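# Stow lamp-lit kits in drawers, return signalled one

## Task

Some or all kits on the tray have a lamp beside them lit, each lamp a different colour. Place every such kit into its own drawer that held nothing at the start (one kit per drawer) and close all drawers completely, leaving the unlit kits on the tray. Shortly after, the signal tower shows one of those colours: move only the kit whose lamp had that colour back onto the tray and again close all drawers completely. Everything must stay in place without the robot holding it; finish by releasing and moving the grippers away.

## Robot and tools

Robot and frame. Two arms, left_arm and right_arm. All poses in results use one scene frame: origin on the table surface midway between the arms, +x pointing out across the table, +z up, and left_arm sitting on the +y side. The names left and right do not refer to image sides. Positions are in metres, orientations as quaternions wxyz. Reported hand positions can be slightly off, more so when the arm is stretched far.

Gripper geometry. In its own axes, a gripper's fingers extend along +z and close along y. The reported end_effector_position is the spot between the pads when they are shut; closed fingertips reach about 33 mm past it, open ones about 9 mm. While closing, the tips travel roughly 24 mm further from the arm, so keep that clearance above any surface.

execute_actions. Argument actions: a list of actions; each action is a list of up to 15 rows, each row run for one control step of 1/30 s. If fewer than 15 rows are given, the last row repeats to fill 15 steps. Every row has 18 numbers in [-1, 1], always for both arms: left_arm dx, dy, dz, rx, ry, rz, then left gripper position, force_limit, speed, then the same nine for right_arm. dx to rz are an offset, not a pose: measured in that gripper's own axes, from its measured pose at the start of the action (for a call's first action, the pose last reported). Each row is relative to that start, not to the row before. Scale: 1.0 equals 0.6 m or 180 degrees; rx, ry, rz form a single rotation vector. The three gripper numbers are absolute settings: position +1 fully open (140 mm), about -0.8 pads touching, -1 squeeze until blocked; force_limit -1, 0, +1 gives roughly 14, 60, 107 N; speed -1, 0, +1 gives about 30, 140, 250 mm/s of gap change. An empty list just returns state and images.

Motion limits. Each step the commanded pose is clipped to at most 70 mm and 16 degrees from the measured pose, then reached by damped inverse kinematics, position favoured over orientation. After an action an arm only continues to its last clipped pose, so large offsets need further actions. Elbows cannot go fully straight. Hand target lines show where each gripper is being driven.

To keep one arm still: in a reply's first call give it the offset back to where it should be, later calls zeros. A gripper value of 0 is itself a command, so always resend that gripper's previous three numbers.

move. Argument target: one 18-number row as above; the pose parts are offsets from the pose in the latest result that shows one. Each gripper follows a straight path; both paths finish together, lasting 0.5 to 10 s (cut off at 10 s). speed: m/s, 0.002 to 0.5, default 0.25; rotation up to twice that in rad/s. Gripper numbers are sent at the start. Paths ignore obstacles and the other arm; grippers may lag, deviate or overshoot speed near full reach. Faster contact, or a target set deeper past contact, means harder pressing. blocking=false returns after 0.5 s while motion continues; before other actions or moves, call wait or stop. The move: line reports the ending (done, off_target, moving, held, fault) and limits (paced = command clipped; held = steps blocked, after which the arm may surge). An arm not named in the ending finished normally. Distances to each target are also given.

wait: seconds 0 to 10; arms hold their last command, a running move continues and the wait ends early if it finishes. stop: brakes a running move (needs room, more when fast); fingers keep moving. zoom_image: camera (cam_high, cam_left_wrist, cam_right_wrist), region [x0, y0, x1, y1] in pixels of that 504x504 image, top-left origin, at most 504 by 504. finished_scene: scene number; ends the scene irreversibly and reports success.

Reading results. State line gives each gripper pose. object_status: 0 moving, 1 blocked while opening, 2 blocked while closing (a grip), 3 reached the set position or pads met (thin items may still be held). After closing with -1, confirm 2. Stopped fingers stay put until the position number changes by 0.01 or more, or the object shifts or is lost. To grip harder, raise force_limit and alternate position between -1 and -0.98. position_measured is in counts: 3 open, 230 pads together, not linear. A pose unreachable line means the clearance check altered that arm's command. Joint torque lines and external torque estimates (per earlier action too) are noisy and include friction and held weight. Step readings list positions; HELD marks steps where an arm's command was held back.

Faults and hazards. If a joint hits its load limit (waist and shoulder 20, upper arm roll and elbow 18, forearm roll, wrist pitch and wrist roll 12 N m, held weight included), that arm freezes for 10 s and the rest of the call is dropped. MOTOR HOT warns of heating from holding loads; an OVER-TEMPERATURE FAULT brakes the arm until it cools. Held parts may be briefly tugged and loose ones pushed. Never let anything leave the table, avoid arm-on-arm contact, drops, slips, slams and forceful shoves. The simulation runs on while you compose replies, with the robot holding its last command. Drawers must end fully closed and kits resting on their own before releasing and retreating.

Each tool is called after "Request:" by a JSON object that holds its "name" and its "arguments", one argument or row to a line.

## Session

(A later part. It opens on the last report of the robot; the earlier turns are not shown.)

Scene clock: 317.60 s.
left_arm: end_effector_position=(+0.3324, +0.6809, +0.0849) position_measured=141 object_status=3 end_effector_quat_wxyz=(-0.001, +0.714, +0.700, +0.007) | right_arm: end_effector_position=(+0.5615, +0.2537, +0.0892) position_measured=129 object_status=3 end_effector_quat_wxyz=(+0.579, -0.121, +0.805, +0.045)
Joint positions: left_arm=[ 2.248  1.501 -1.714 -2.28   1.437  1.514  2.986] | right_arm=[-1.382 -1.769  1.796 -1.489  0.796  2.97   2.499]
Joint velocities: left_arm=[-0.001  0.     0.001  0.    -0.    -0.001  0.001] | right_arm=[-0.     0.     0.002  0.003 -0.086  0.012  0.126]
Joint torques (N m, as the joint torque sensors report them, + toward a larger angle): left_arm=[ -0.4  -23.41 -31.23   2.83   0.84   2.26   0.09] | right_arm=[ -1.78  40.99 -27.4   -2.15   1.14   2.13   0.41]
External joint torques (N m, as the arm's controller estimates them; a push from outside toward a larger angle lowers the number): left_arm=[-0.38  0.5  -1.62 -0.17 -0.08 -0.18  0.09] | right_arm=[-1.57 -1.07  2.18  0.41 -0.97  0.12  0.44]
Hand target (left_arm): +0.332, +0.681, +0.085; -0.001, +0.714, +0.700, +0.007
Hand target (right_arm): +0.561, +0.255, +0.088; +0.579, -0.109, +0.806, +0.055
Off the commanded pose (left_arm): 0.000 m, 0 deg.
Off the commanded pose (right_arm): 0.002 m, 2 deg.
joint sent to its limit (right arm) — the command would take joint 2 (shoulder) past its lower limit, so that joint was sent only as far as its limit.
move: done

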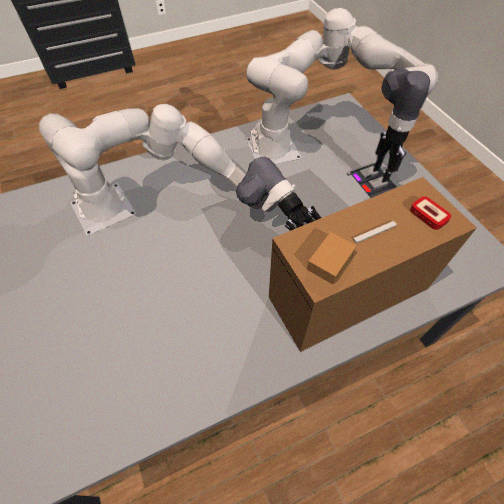

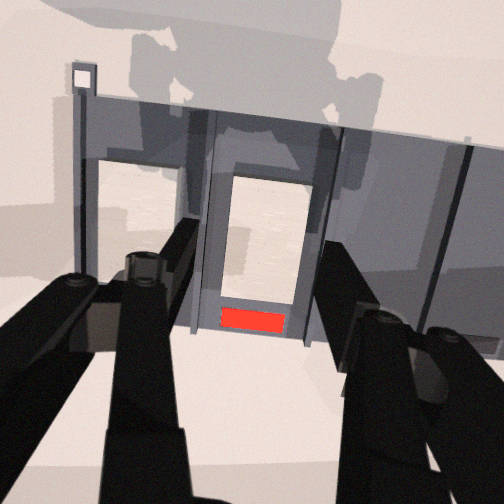

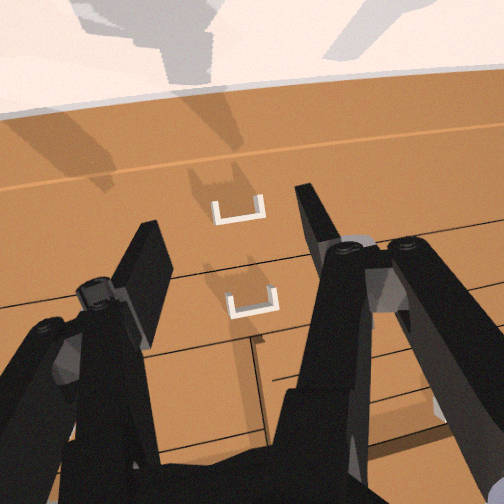

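Request:
{"name": "move", "arguments": {
  "target": [0,0.007,0.06,0,0,0,-0.1,0,0,-0.003,0.002,0.063,0,0,0,0,0,0],
  "speed": 0.04
}}

Request:
{"name": "move", "arguments": {
  "target": [0,0,0,0,0,0,-1,0,0,0,0,-0.002,0,0,0,-1,0.6,0]
}}

Scene clock: 320.97 s.
left_arm: end_effector_position=(+0.3347, +0.6820, +0.0492) position_measured=141 object_status=3 end_effector_quat_wxyz=(-0.003, +0.714, +0.700, +0.005) | right_arm: end_effector_position=(+0.5922, +0.2666, +0.0785) position_measured=129 object_status=3 end_effector_quat_wxyz=(+0.578, -0.128, +0.804, +0.043)
Joint positions: left_arm=[ 2.24   1.521 -1.637 -2.28   1.501  1.554  2.984] | right_arm=[-1.51  -1.769  1.786 -1.344  0.655  2.964  2.599]
Joint velocities: left_arm=[ 0.001 -0.     0.001 -0.001  0.006  0.009 -0.001] | right_arm=[-0.005 -0.    -0.003  0.008 -0.03  -0.002  0.043]
Joint torques (N m, as the joint torque sensors report them, + toward a larger angle): left_arm=[ -1.88 -22.54 -31.43   1.17   1.8    2.76  -0.13] | right_arm=[ -5.42  44.   -27.56   0.22   1.06   1.77   0.23]
External joint torques (N m, as the arm's controller estimates them; a push from outside toward a larger angle lowers the number): left_arm=[-2.03  1.57 -1.63 -0.68  0.87  0.35 -0.13] | right_arm=[-5.32 -1.63  0.61  1.81 -1.06 -0.02  0.26]
Hand target (left_arm): +0.337, +0.681, +0.049; -0.002, +0.714, +0.700, +0.007
Hand target (right_arm): +0.597, +0.264, +0.080; +0.580, -0.122, +0.805, +0.045
Off the commanded pose (left_arm): 0.002 m, 0 deg.
Off the commanded pose (right_arm): 0.006 m, 1 deg.
joint sent to its limit (right arm) — the command would take joint 2 (shoulder) past its lower limit, so that joint was sent only as far as its limit.
move: off_target (right_arm)

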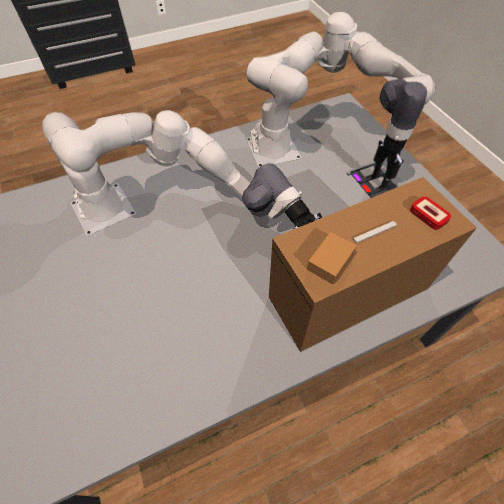

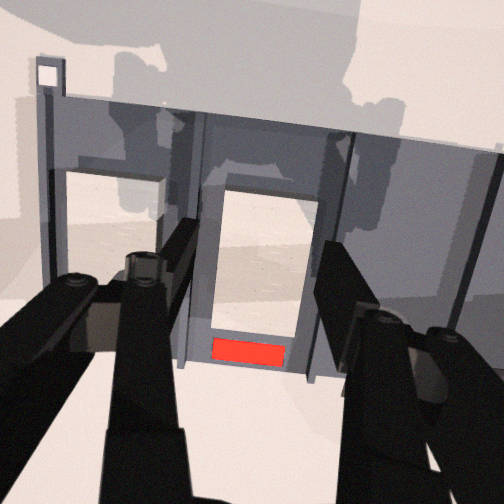

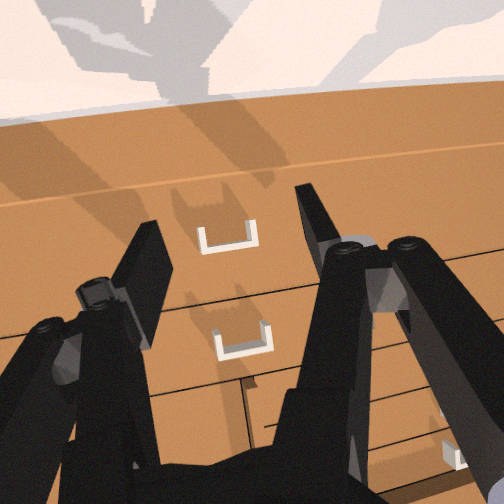

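Scene clock: 321.67 s.
left_arm: end_effector_position=(+0.3349, +0.6821, +0.0496) position_measured=174 object_status=2 end_effector_quat_wxyz=(-0.003, +0.714, +0.700, +0.005) | right_arm: end_effector_position=(+0.5930, +0.2636, +0.0786) position_measured=195 object_status=2 end_effector_quat_wxyz=(+0.578, -0.126, +0.805, +0.040)
Joint positions: left_arm=[ 2.24   1.521 -1.638 -2.28   1.501  1.555  2.984] | right_arm=[-1.507 -1.768  1.786 -1.35   0.655  2.96   2.6  ]
Joint velocities: left_arm=[ 0.     0.    -0.001 -0.002 -0.001  0.002 -0.002] | right_arm=[ 0.001  0.    -0.    -0.001 -0.002 -0.    -0.001]
Joint torques (N m, as the joint torque sensors report them, + toward a larger angle): left_arm=[ -0.43 -23.41 -31.19   1.88   0.8    2.36   0.02] | right_arm=[  0.33  44.69 -25.46  -1.73   2.21   2.57   0.02]
External joint torques (N m, as the arm's controller estimates them; a push from outside toward a larger angle lowers the number): left_arm=[-0.38  0.74 -1.27  0.14 -0.12 -0.08  0.02] | right_arm=[ 0.37 -0.77  2.77 -0.19  0.12  0.76  0.04]
Hand target (left_arm): +0.335, +0.682, +0.049; -0.003, +0.714, +0.700, +0.005
Hand target (right_arm): +0.591, +0.266, +0.079; +0.578, -0.128, +0.805, +0.043
Off the commanded pose (left_arm): 0.000 m, 0 deg.
Off the commanded pose (right_arm): 0.003 m, 0 deg.
move: done

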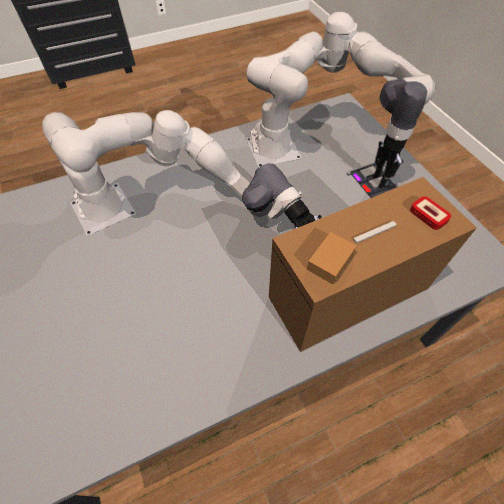

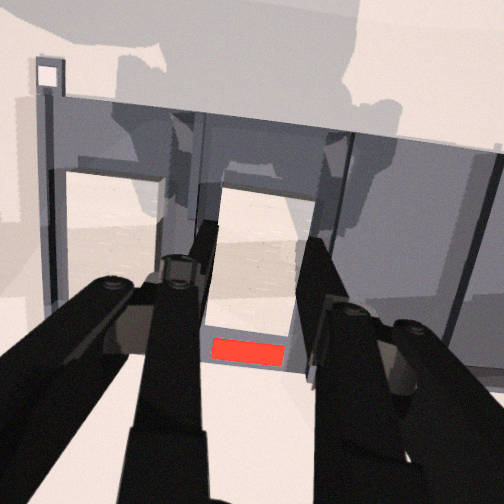

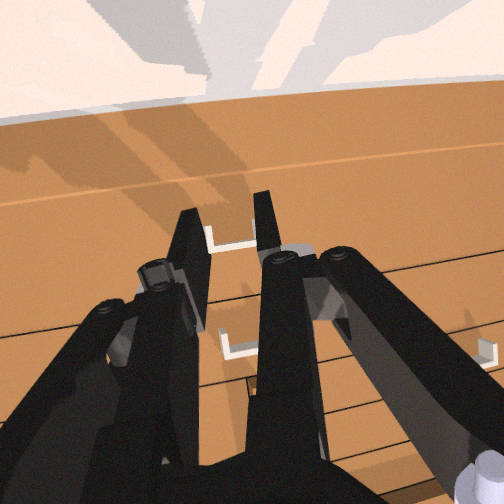

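Request:
{"name": "move", "arguments": {
  "target": [0,0,-0.22,0,0,0,-1,0,0,0.064,0.048,-0.201,0,0,0,-1,0.6,0],
  "speed": 0.15
}}

Request:
{"name": "move", "arguments": {
  "target": [-0.56,0.34,0,0,0,-0.505,-1,0,0,0,0,0,0,0,0,-1,0.6,0],
  "speed": 0.3
}}

Scene clock: 325.23 s.
left_arm: end_effector_position=(+0.3345, +0.6825, +0.1817) position_measured=174 object_status=2 end_effector_quat_wxyz=(-0.000, +0.712, +0.702, +0.007) | right_arm: end_effector_position=(+0.4631, +0.2582, +0.0757) position_measured=195 object_status=2 end_effector_quat_wxyz=(+0.577, -0.129, +0.806, +0.039)
Joint positions: left_arm=[ 2.214  1.413 -1.898 -2.184  1.261  1.408  2.999] | right_arm=[-1.126 -1.747  1.84  -1.685  0.693  2.925  2.628]
Joint velocities: left_arm=[-0.002  0.     0.001 -0.    -0.003 -0.011  0.003] | right_arm=[ 0.001  0.    -0.    -0.001  0.     0.001  0.005]
Joint torques (N m, as the joint torque sensors report them, + toward a larger angle): left_arm=[ -1.01 -24.35 -31.95   8.04  -0.22   2.04   0.4 ] | right_arm=[  1.86  38.3  -29.07  -6.55   2.36   1.29   0.06]
External joint torques (N m, as the arm's controller estimates them; a push from outside toward a larger angle lowers the number): left_arm=[-0.89  0.15 -3.06  1.91 -1.12 -0.41  0.4 ] | right_arm=[ 2.05  0.96  1.76 -3.42  0.35 -0.43  0.08]
Hand target (left_arm): +0.334, +0.681, +0.183; -0.001, +0.714, +0.700, +0.005
Hand target (right_arm): +0.462, +0.257, +0.076; +0.576, -0.127, +0.806, +0.040
Off the commanded pose (left_arm): 0.002 m, 0 deg.
Off the commanded pose (right_arm): 0.004 m, 0 deg.
move: off_target (right_arm)

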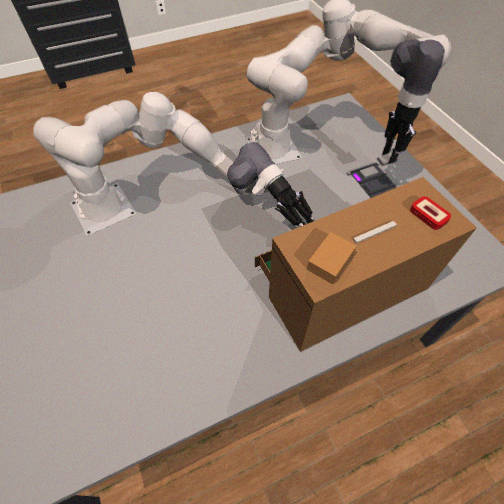

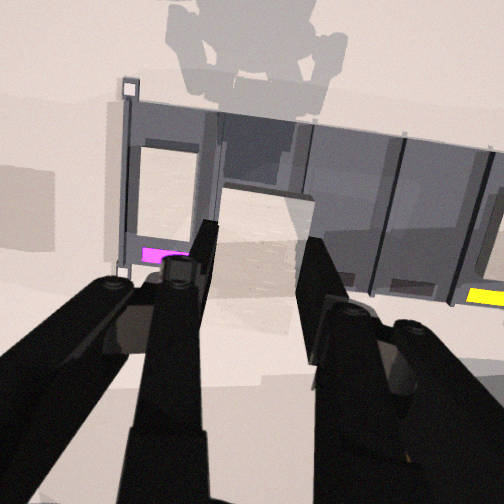

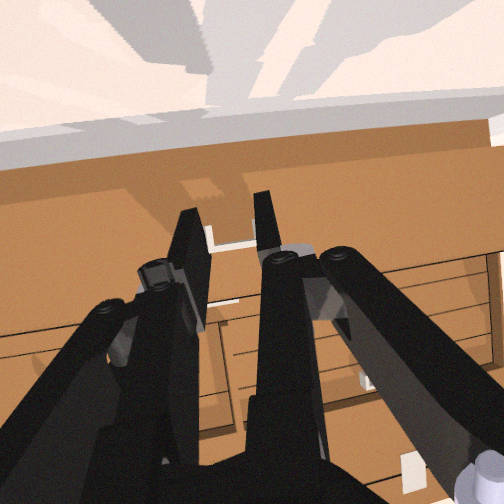

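Scene clock: 328.87 s.
left_arm: end_effector_position=(+0.5285, +0.3314, +0.1816) position_measured=174 object_status=2 end_effector_quat_wxyz=(+0.004, +0.016, +1.000, +0.003) | right_arm: end_effector_position=(+0.4631, +0.2582, +0.0757) position_measured=195 object_status=2 end_effector_quat_wxyz=(+0.577, -0.129, +0.806, +0.039)
Joint positions: left_arm=[ 1.324  0.659 -1.461 -1.949  0.718  1.936  1.063] | right_arm=[-1.126 -1.747  1.84  -1.685  0.693  2.925  2.628]
Joint velocities: left_arm=[-0.002 -0.     0.001  0.001  0.     0.001 -0.03 ] | right_arm=[ 0.001 -0.001 -0.     0.001 -0.     0.     0.   ]
Joint torques (N m, as the joint torque sensors report them, + toward a larger angle): left_arm=[ -1.52 -22.96 -20.02  20.05  -0.36   2.89  -0.12] | right_arm=[ -0.55  36.51 -29.19  -3.86   1.92   1.62   0.03]
External joint torques (N m, as the arm's controller estimates them; a push from outside toward a larger angle lowers the number): left_arm=[-1.62 -0.2  -0.61  0.91 -1.13  0.46 -0.12] | right_arm=[-0.71 -1.04  1.76 -0.97 -0.08 -0.15  0.06]
Hand target (left_arm): +0.530, +0.330, +0.183; +0.005, +0.009, +1.000, +0.001
Hand target (right_arm): +0.463, +0.258, +0.076; +0.577, -0.129, +0.806, +0.039
Off the commanded pose (left_arm): 0.014 m, 2 deg.
Off the commanded pose (right_arm): 0.000 m, 0 deg.
move: off_target (left_arm)

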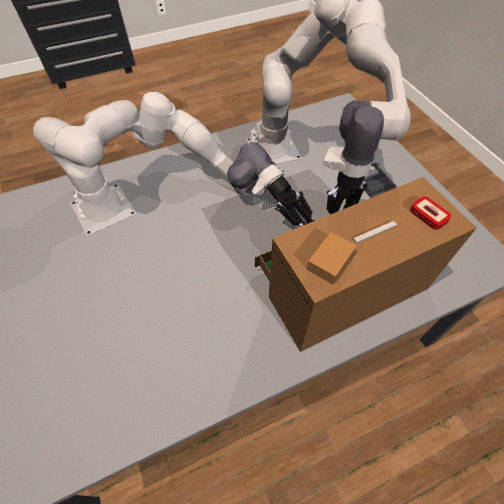

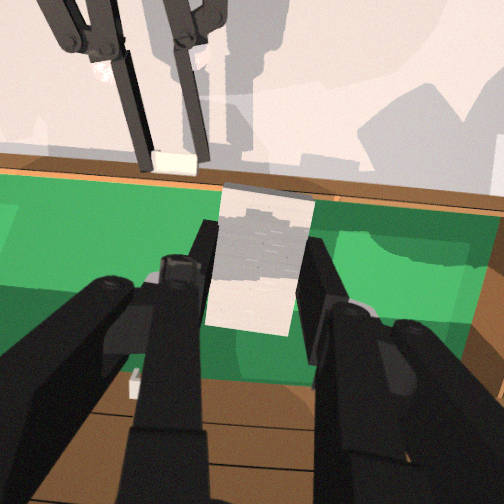

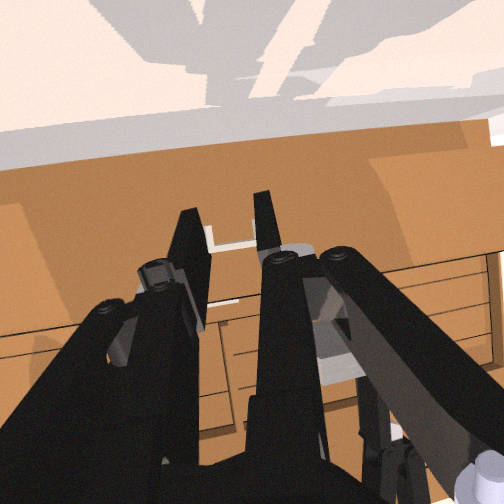

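Request:
{"name": "move", "arguments": {
  "target": [-0.043,0.015,0.06,0,0,0,-1,0,0,0,0,0,0,0,0,-1,0.6,0],
  "speed": 0.1
}}

Request:
{"name": "move", "arguments": {
  "target": [0,0,0.073,0,0,0,-1,0,0,0,0,0,0,0,0,-1,0.6,0],
  "speed": 0.06
}}

Scene clock: 331.67 s.
left_arm: end_effector_position=(+0.5517, +0.3394, +0.1441) position_measured=174 object_status=2 end_effector_quat_wxyz=(-0.000, +0.013, +1.000, +0.003) | right_arm: end_effector_position=(+0.4631, +0.2582, +0.0757) position_measured=195 object_status=2 end_effector_quat_wxyz=(+0.577, -0.129, +0.806, +0.040)
Joint positions: left_arm=[ 1.205  0.726 -1.327 -1.886  0.778  1.962  1.058] | right_arm=[-1.126 -1.747  1.84  -1.685  0.693  2.925  2.628]
Joint velocities: left_arm=[-0.003  0.001  0.001  0.001  0.006  0.003  0.003] | right_arm=[-0.002  0.001  0.001 -0.001 -0.     0.     0.001]
Joint torques (N m, as the joint torque sensors report them, + toward a larger angle): left_arm=[ -1.04 -26.88 -21.41  19.89   1.73   2.9    0.29] | right_arm=[ -0.57  36.16 -29.25  -3.94   1.93   1.6    0.08]
External joint torques (N m, as the arm's controller estimates them; a push from outside toward a larger angle lowers the number): left_arm=[-1.25  1.51 -0.87  1.65  0.98  0.49  0.29] | right_arm=[-0.5  -1.37  1.69 -0.89 -0.08 -0.15  0.1 ]
Hand target (left_arm): +0.554, +0.339, +0.145; +0.003, +0.016, +1.000, +0.003
Hand target (right_arm): +0.463, +0.258, +0.076; +0.577, -0.129, +0.806, +0.039
Off the commanded pose (left_arm): 0.004 m, 1 deg.
Off the commanded pose (right_arm): 0.000 m, 0 deg.
move: off_target (left_arm)

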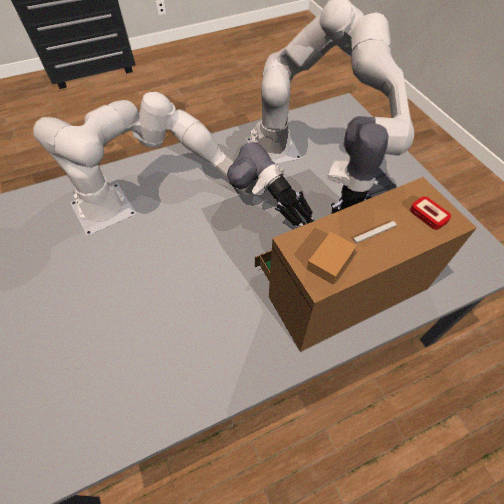

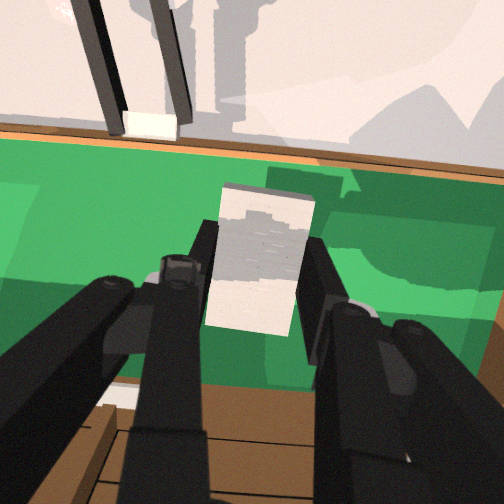

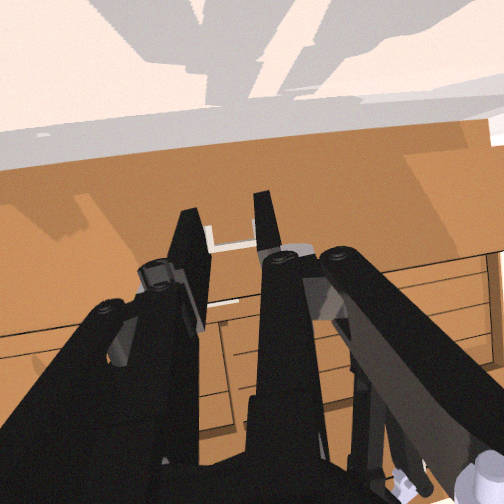

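Scene clock: 332.83 s.
left_arm: end_effector_position=(+0.5505, +0.3402, +0.1003) position_measured=174 object_status=2 end_effector_quat_wxyz=(-0.003, +0.014, +1.000, +0.002) | right_arm: end_effector_position=(+0.4631, +0.2582, +0.0757) position_measured=195 object_status=2 end_effector_quat_wxyz=(+0.577, -0.129, +0.806, +0.040)
Joint positions: left_arm=[ 1.163  0.764 -1.247 -1.917  0.827  2.033  1.036] | right_arm=[-1.126 -1.747  1.84  -1.685  0.693  2.925  2.628]
Joint velocities: left_arm=[-0.002  0.001  0.003  0.001 -0.     0.012 -0.006] | right_arm=[ 0.002 -0.     0.     0.     0.001  0.    -0.001]
Joint torques (N m, as the joint torque sensors report them, + toward a larger angle): left_arm=[ -2.38 -30.01 -20.72  16.14   1.62   2.9   -0.14] | right_arm=[ -0.48  36.36 -29.3   -3.89   1.96   1.61   0.06]
External joint torques (N m, as the arm's controller estimates them; a push from outside toward a larger angle lowers the number): left_arm=[-2.51  0.34  0.27 -1.25  0.9   0.48 -0.14] | right_arm=[-0.59 -1.16  1.62 -0.94 -0.04 -0.15  0.09]
Hand target (left_arm): +0.552, +0.339, +0.100; -0.000, +0.013, +1.000, +0.003
Hand target (right_arm): +0.463, +0.258, +0.076; +0.577, -0.129, +0.806, +0.040
Off the commanded pose (left_arm): 0.001 m, 0 deg.
Off the commanded pose (right_arm): 0.000 m, 0 deg.
move: done

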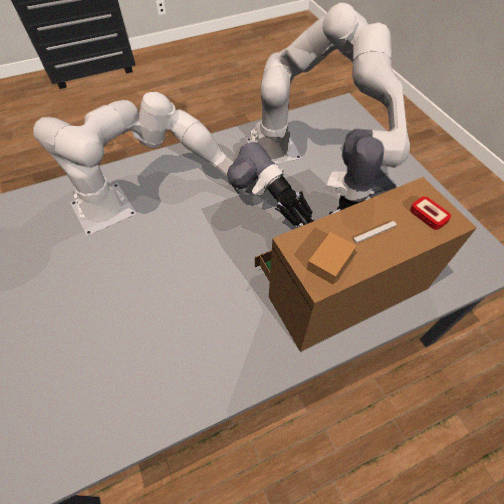

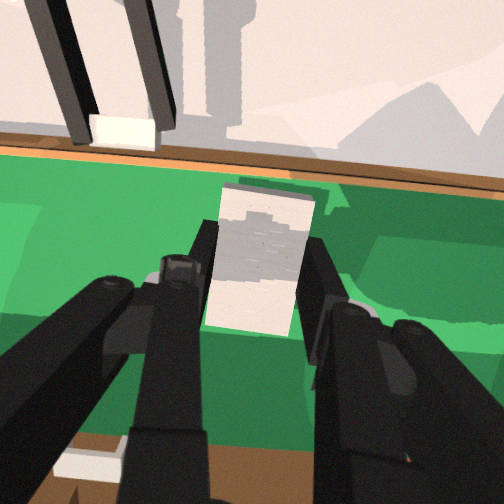

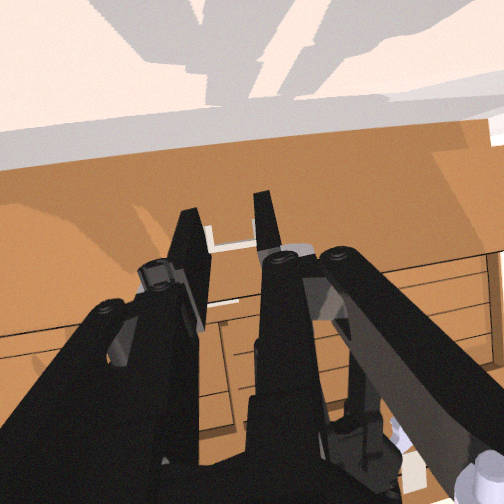

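Request:
{"name": "move", "arguments": {
  "target": [0,0,0.013,0,0,0,-1,0,0,0,0,0,0,0,0,-1,0.6,0],
  "speed": 0.03
}}

Request:
{"name": "move", "arguments": {
  "target": [0,0,0,0,0,0,-0.1,0,-0.3,0,0,0,0,0,0,-1,0.6,0]
}}

Request:
{"name": "move", "arguments": {
  "target": [0.02,0,-0.13,0,0,0,-0.1,0,0,0,0,0,0,0,0,-1,0.6,0],
  "speed": 0.15
}}

Request:
{"name": "move", "arguments": {
  "target": [0.47,0.56,0.06,0,0,0.5,-0.1,0,0,-0.064,-0.048,0.204,0,0,0,-1,0.6,0],
  "speed": 0.25
}}

Scene clock: 336.73 s.
left_arm: end_effector_position=(+0.5499, +0.3416, +0.0934) position_measured=174 object_status=2 end_effector_quat_wxyz=(-0.004, +0.013, +1.000, +0.002) | right_arm: end_effector_position=(+0.4631, +0.2582, +0.0757) position_measured=195 object_status=2 end_effector_quat_wxyz=(+0.577, -0.129, +0.806, +0.040)
Joint positions: left_arm=[ 1.156  0.769 -1.232 -1.919  0.831  2.042  1.034] | right_arm=[-1.126 -1.747  1.84  -1.685  0.693  2.925  2.628]
Joint velocities: left_arm=[-0.003 -0.     0.004 -0.001  0.001  0.008 -0.001] | right_arm=[-0.    -0.001  0.001  0.     0.001  0.    -0.   ]
Joint torques (N m, as the joint torque sensors report them, + toward a larger angle): left_arm=[ -1.33 -29.68 -20.81  16.32   1.67   2.92  -0.01] | right_arm=[ -0.58  36.32 -29.36  -3.77   1.92   1.61   0.05]
External joint torques (N m, as the arm's controller estimates them; a push from outside toward a larger angle lowers the number): left_arm=[-1.5   1.04  0.17 -0.97  0.96  0.51 -0.01] | right_arm=[-0.28 -1.03  1.47 -0.59 -0.08 -0.11  0.08]
Hand target (left_arm): +0.550, +0.340, +0.092; -0.003, +0.014, +1.000, +0.002
Hand target (right_arm): +0.463, +0.258, +0.076; +0.577, -0.129, +0.806, +0.040
Off the commanded pose (left_arm): 0.002 m, 0 deg.
Off the commanded pose (right_arm): 0.000 m, 0 deg.
move: done

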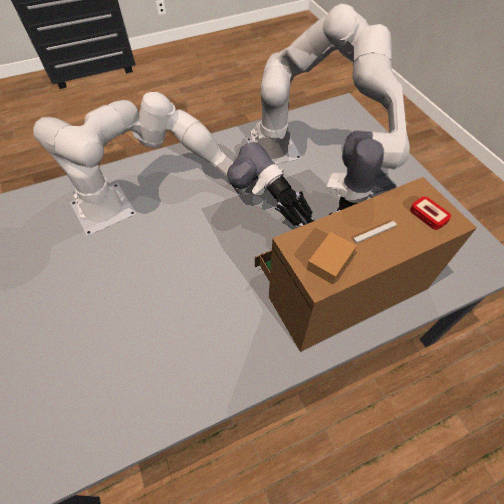

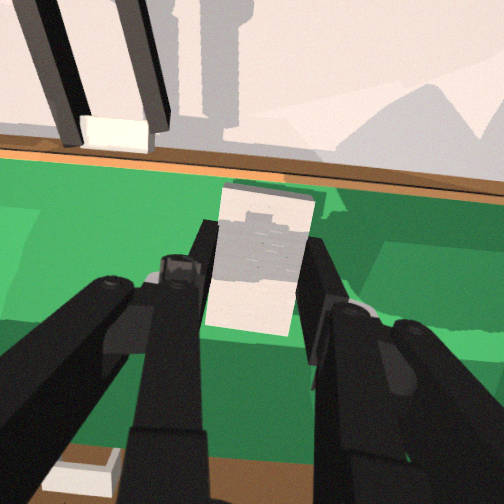

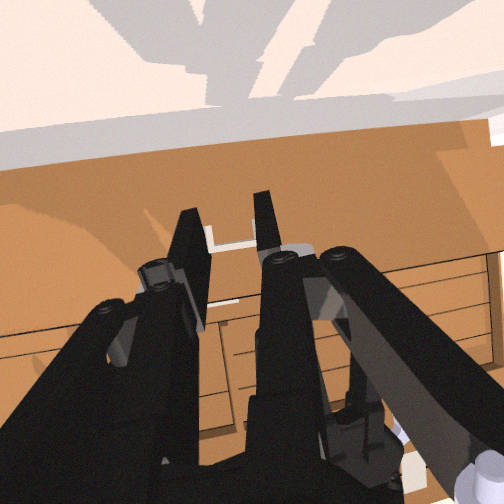

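Scene clock: 337.23 s.
left_arm: end_effector_position=(+0.5499, +0.3416, +0.0934) position_measured=141 object_status=3 end_effector_quat_wxyz=(-0.004, +0.013, +1.000, +0.002) | right_arm: end_effector_position=(+0.4631, +0.2582, +0.0757) position_measured=195 object_status=2 end_effector_quat_wxyz=(+0.577, -0.129, +0.806, +0.040)
Joint positions: left_arm=[ 1.156  0.769 -1.232 -1.919  0.831  2.042  1.034] | right_arm=[-1.126 -1.747  1.84  -1.685  0.693  2.925  2.628]
Joint velocities: left_arm=[ 0.001 -0.001 -0.001 -0.     0.001 -0.001 -0.001] | right_arm=[-0.     0.    -0.001 -0.001  0.    -0.    -0.   ]
Joint torques (N m, as the joint torque sensors report them, + toward a larger angle): left_arm=[ -0.33 -30.5  -21.66  17.6    0.62   2.35   0.04] | right_arm=[ -0.35  36.54 -29.55  -3.83   1.96   1.61   0.07]
External joint torques (N m, as the arm's controller estimates them; a push from outside toward a larger angle lowers the number): left_arm=[-0.26  0.24 -0.53  0.4  -0.08 -0.07  0.04] | right_arm=[-0.17 -0.89  1.37 -0.71 -0.05 -0.13  0.09]
Hand target (left_arm): +0.550, +0.342, +0.093; -0.004, +0.013, +1.000, +0.002
Hand target (right_arm): +0.463, +0.258, +0.076; +0.577, -0.129, +0.806, +0.040
Off the commanded pose (left_arm): 0.000 m, 0 deg.
Off the commanded pose (right_arm): 0.000 m, 0 deg.
move: done

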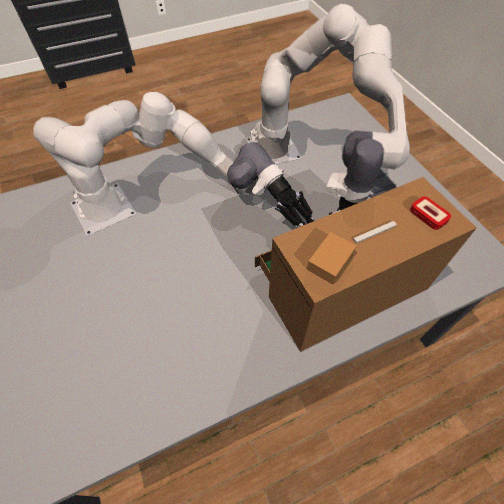

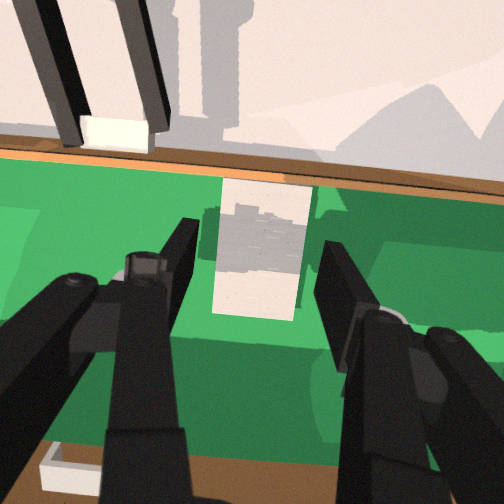

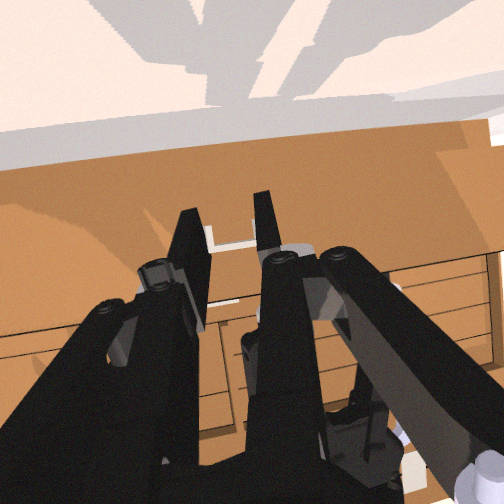

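Scene clock: 338.33 s.
left_arm: end_effector_position=(+0.5400, +0.3423, +0.1722) position_measured=141 object_status=3 end_effector_quat_wxyz=(-0.002, +0.011, +1.000, +0.003) | right_arm: end_effector_position=(+0.4631, +0.2582, +0.0757) position_measured=195 object_status=2 end_effector_quat_wxyz=(+0.577, -0.129, +0.806, +0.040)
Joint positions: left_arm=[ 1.274  0.682 -1.4   -1.902  0.731  1.926  1.074] | right_arm=[-1.126 -1.747  1.84  -1.685  0.693  2.925  2.628]
Joint velocities: left_arm=[-0.001  0.002 -0.004 -0.    -0.001 -0.012  0.01 ] | right_arm=[ 0.002  0.    -0.001 -0.001  0.001 -0.     0.002]
Joint torques (N m, as the joint torque sensors report them, + toward a larger angle): left_arm=[  2.31 -23.19 -22.33  19.57  -0.25   1.87   0.37] | right_arm=[ -0.43  36.41 -29.3   -3.96   1.96   1.63   0.06]
External joint torques (N m, as the arm's controller estimates them; a push from outside toward a larger angle lowers the number): left_arm=[ 2.51  2.38 -2.26  0.75 -1.   -0.57  0.37] | right_arm=[-0.6  -1.09  1.58 -1.02 -0.05 -0.12  0.09]
Hand target (left_arm): +0.539, +0.343, +0.173; -0.004, +0.012, +1.000, +0.002
Hand target (right_arm): +0.463, +0.258, +0.076; +0.577, -0.129, +0.806, +0.040
Off the commanded pose (left_arm): 0.002 m, 0 deg.
Off the commanded pose (right_arm): 0.000 m, 0 deg.
move: done

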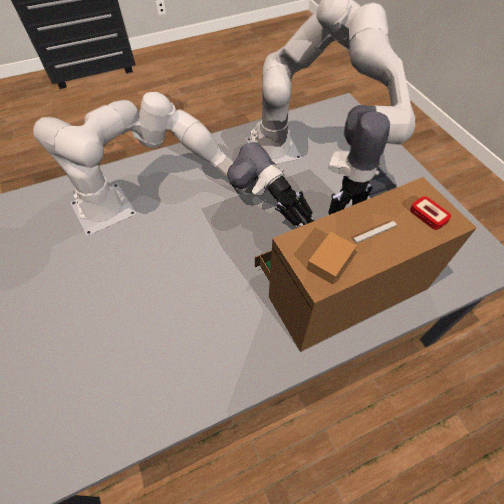

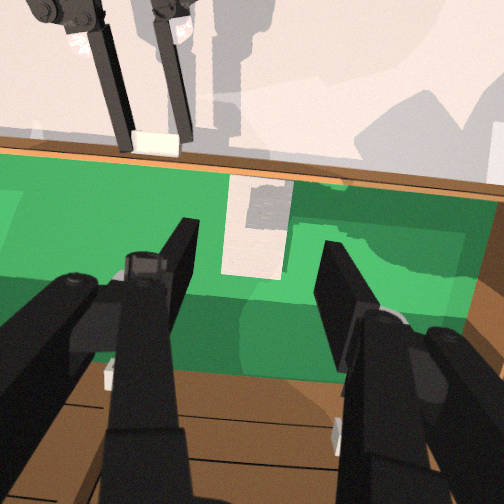

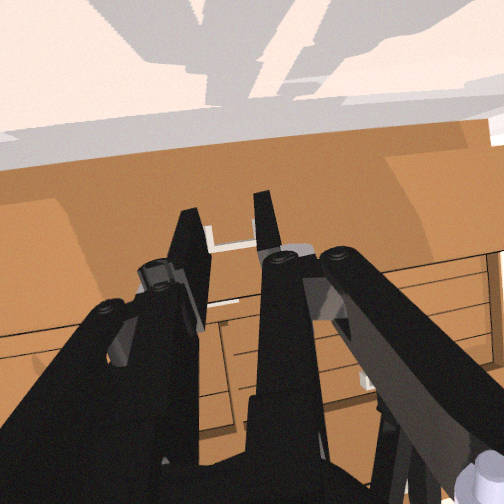

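Scene clock: 342.67 s.
left_arm: end_effector_position=(+0.2647, +0.6922, +0.1399) position_measured=141 object_status=3 end_effector_quat_wxyz=(-0.000, +0.701, +0.713, +0.004) | right_arm: end_effector_position=(+0.5937, +0.2640, +0.0786) position_measured=195 object_status=2 end_effector_quat_wxyz=(+0.577, -0.123, +0.806, +0.040)
Joint positions: left_arm=[ 2.358  1.735 -1.927 -2.358  1.441  1.208  2.997] | right_arm=[-1.511 -1.764  1.787 -1.343  0.638  2.952  2.617]
Joint velocities: left_arm=[-0.051  0.145 -0.043  0.006  0.073 -0.147  0.017] | right_arm=[-0.001 -0.    -0.    -0.001 -0.    -0.001  0.003]
Joint torques (N m, as the joint torque sensors report them, + toward a larger angle): left_arm=[ -1.66 -22.87 -29.19   2.44   1.94   1.88   0.25] | right_arm=[ -5.45  41.46 -26.74   2.9    1.27   3.06  -0.13]
External joint torques (N m, as the arm's controller estimates them; a push from outside toward a larger angle lowers the number): left_arm=[-1.82  1.63 -2.11  1.92  1.07 -0.53  0.25] | right_arm=[-5.29 -4.11  1.39  4.36 -0.81  1.29 -0.1 ]
Hand target (left_arm): +0.260, +0.696, +0.139; -0.008, +0.703, +0.711, +0.002
Hand target (right_arm): +0.595, +0.265, +0.078; +0.579, -0.128, +0.804, +0.040
Off the commanded pose (left_arm): 0.008 m, 2 deg.
Off the commanded pose (right_arm): 0.005 m, 1 deg.
joint sent to its limit (left arm) — the command would take joint 7 (wrist roll) past its upper limit, so that joint was sent only as far as its limit.
move: off_target (left_arm, right_arm)

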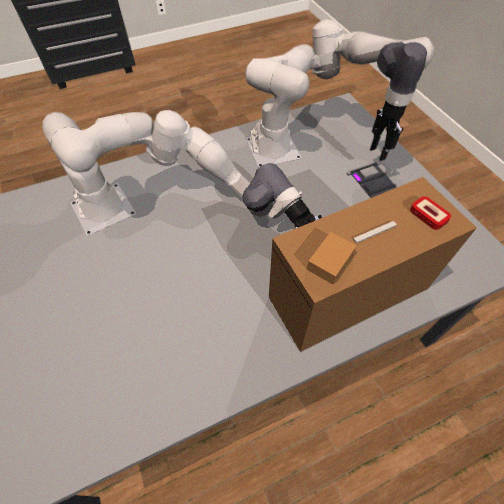

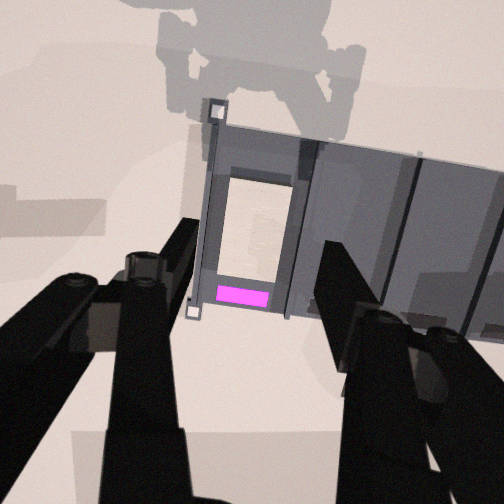

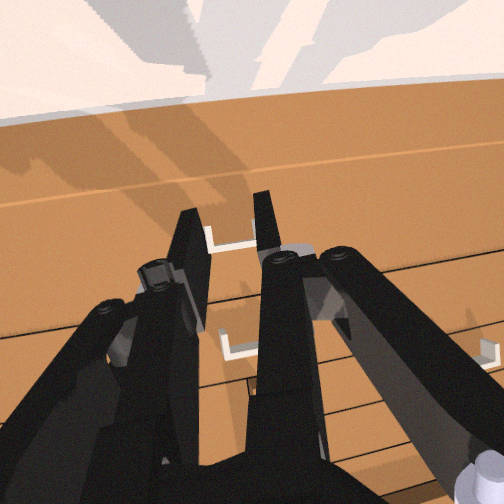

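Request:
{"name": "move", "arguments": {
  "target": [-0.006,-0.002,0.03,0,0,-0.98,-0.1,0,0,0,0,-0.012,0,0,0,0,0,0],
  "speed": 0.45
}}

Request:
{"name": "move", "arguments": {
  "target": [0,0,0,0,0,0,-0.1,0,0,0,0,-0.06,0,0,0,0,0,0],
  "speed": 0.15
}}

Scene clock: 351.80 s.
left_arm: end_effector_position=(+0.2659, +0.6900, +0.1248) position_measured=141 object_status=3 end_effector_quat_wxyz=(-0.009, +0.683, -0.730, -0.004) | right_arm: end_effector_position=(+0.5881, +0.2620, +0.0812) position_measured=129 object_status=3 end_effector_quat_wxyz=(+0.578, -0.120, +0.806, +0.041)
Joint positions: left_arm=[ 2.481  1.377 -1.807 -2.399  1.284  1.563 -0.011] | right_arm=[-1.488 -1.754  1.794 -1.374  0.638  2.958  2.617]
Joint velocities: left_arm=[-0.001 -0.    -0.002 -0.002 -0.     0.    -0.028] | right_arm=[ 0.001  0.001  0.001 -0.001  0.     0.001  0.   ]
Joint torques (N m, as the joint torque sensors report them, + toward a larger angle): left_arm=[  1.96 -18.96 -26.8    6.     0.13   2.63  -0.17] | right_arm=[  0.75  44.35 -25.41  -3.45   1.69   1.95  -0.19]
External joint torques (N m, as the arm's controller estimates them; a push from outside toward a larger angle lowers the number): left_arm=[ 2.05  1.02  0.67 -0.95 -0.71  0.1  -0.17] | right_arm=[ 0.7  -0.66  3.05 -2.19 -0.39  0.16 -0.16]
Hand target (left_arm): +0.265, +0.689, +0.124; -0.007, +0.688, -0.726, -0.002
Hand target (right_arm): +0.587, +0.262, +0.081; +0.577, -0.123, +0.806, +0.040
Off the commanded pose (left_arm): 0.004 m, 1 deg.
Off the commanded pose (right_arm): 0.001 m, 0 deg.
move: off_target (left_arm); limits=paced

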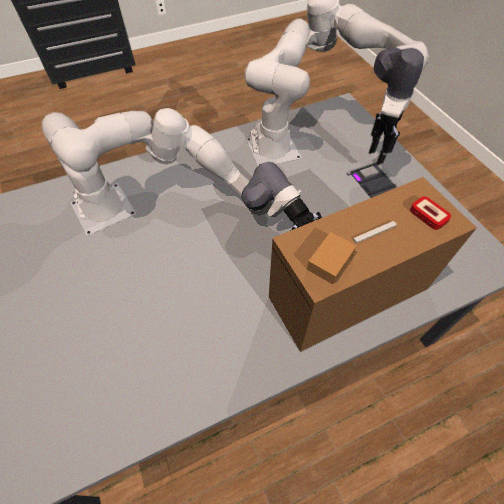

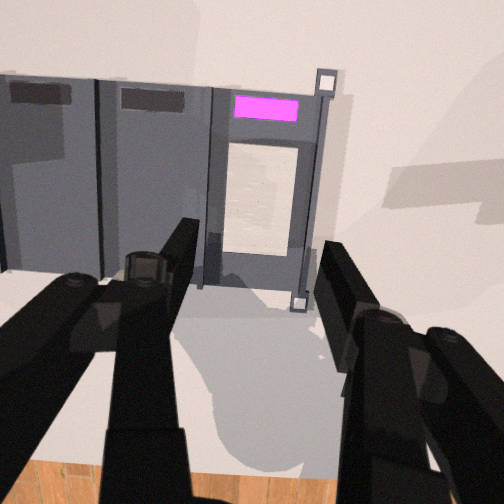

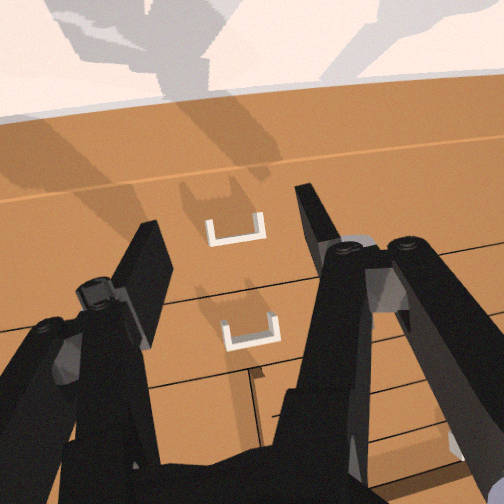

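Scene clock: 352.73 s.
left_arm: end_effector_position=(+0.2659, +0.6900, +0.1248) position_measured=141 object_status=3 end_effector_quat_wxyz=(-0.009, +0.683, -0.730, -0.004) | right_arm: end_effector_position=(+0.5552, +0.2538, +0.0922) position_measured=129 object_status=3 end_effector_quat_wxyz=(+0.577, -0.116, +0.807, +0.043)
Joint positions: left_arm=[ 2.481  1.377 -1.807 -2.399  1.284  1.563 -0.011] | right_arm=[-1.372 -1.706  1.829 -1.521  0.641  2.983  2.603]
Joint velocities: left_arm=[ 0.     0.001  0.     0.001  0.    -0.    -0.001] | right_arm=[ 0.     0.002  0.001 -0.001 -0.001  0.004 -0.005]
Joint torques (N m, as the joint torque sensors report them, + toward a larger angle): left_arm=[ -0.04 -19.37 -28.53   6.94   0.77   2.39  -0.03] | right_arm=[  0.25  42.06 -27.51  -3.78   1.21   1.95  -0.32]
External joint torques (N m, as the arm's controller estimates them; a push from outside toward a larger angle lowers the number): left_arm=[-0.1   0.53 -1.19 -0.07 -0.07 -0.12 -0.03] | right_arm=[ 0.15 -0.16  2.42 -2.98 -0.92  0.1  -0.29]
Hand target (left_arm): +0.266, +0.690, +0.125; -0.009, +0.683, -0.730, -0.004
Hand target (right_arm): +0.555, +0.254, +0.092; +0.577, -0.120, +0.807, +0.040
Off the commanded pose (left_arm): 0.000 m, 0 deg.
Off the commanded pose (right_arm): 0.001 m, 1 deg.
move: done

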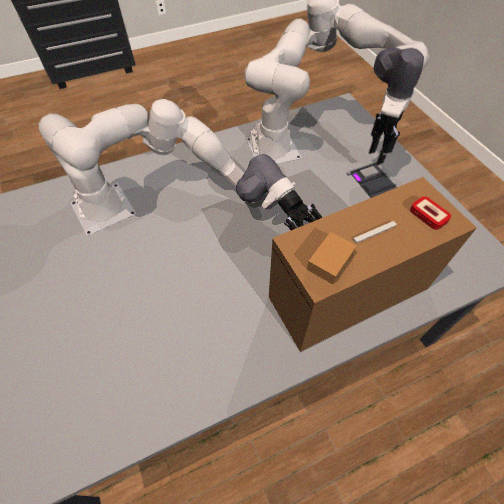

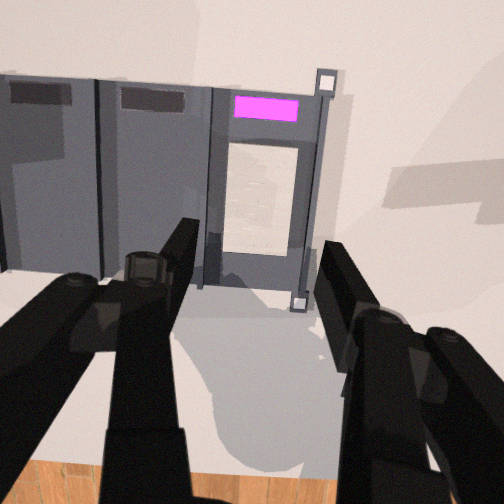

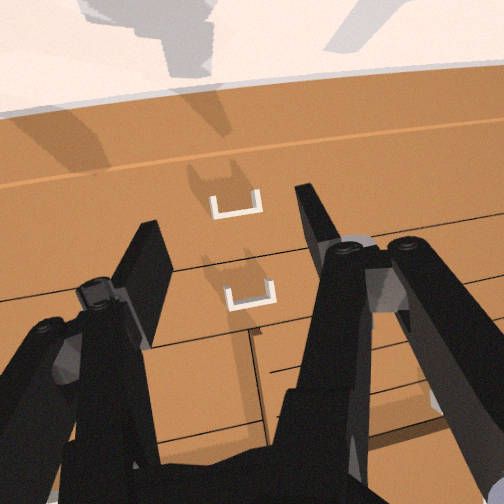

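Request:
{"name": "move", "arguments": {
  "target": [0.018,-0.002,0.066,0,0,-0.01,-0.1,0,0,-0.178,-0.215,-0.118,0,0,0,0,0,0],
  "speed": 0.18
}}

Scene clock: 356.73 s.
left_arm: end_effector_position=(+0.2666, +0.6792, +0.0856) position_measured=141 object_status=3 end_effector_quat_wxyz=(-0.007, +0.692, -0.721, -0.004) | right_arm: end_effector_position=(+0.5540, +0.1268, +0.2185) position_measured=129 object_status=3 end_effector_quat_wxyz=(+0.573, -0.111, +0.811, +0.044)
Joint positions: left_arm=[ 2.481  1.386 -1.72  -2.446  1.356  1.621 -0.067] | right_arm=[-1.239 -1.191  1.891 -2.089  0.453  3.311  2.376]
Joint velocities: left_arm=[ 0.001 -0.001 -0.001  0.     0.001  0.002 -0.007] | right_arm=[ 0.001  0.002  0.001 -0.002 -0.019  0.011 -0.002]
Joint torques (N m, as the joint torque sensors report them, + toward a larger angle): left_arm=[  1.75 -19.52 -27.88   5.13   1.82   2.78  -0.2 ] | right_arm=[  0.46  32.14 -27.43   5.6    1.46   2.48  -0.32]
External joint torques (N m, as the arm's controller estimates them; a push from outside toward a larger angle lowers the number): left_arm=[ 1.7   0.07 -0.59 -0.68  0.97  0.27 -0.2 ] | right_arm=[ 0.29  0.13  0.9  -2.41 -1.03  0.17 -0.29]
Hand target (left_arm): +0.267, +0.680, +0.085; -0.009, +0.694, -0.720, -0.004
Hand target (right_arm): +0.553, +0.128, +0.219; +0.574, -0.117, +0.810, +0.042
Off the commanded pose (left_arm): 0.001 m, 0 deg.
Off the commanded pose (right_arm): 0.006 m, 1 deg.
move: off_target (right_arm)

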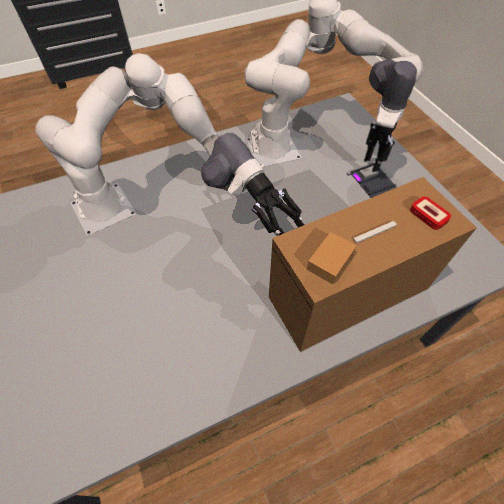

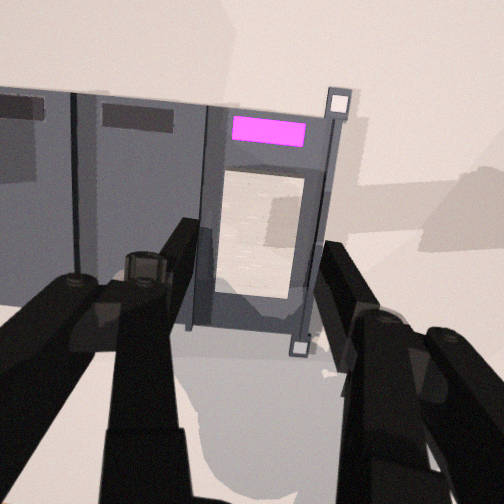

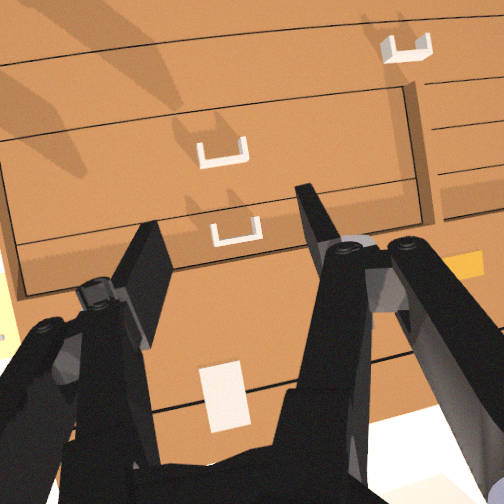

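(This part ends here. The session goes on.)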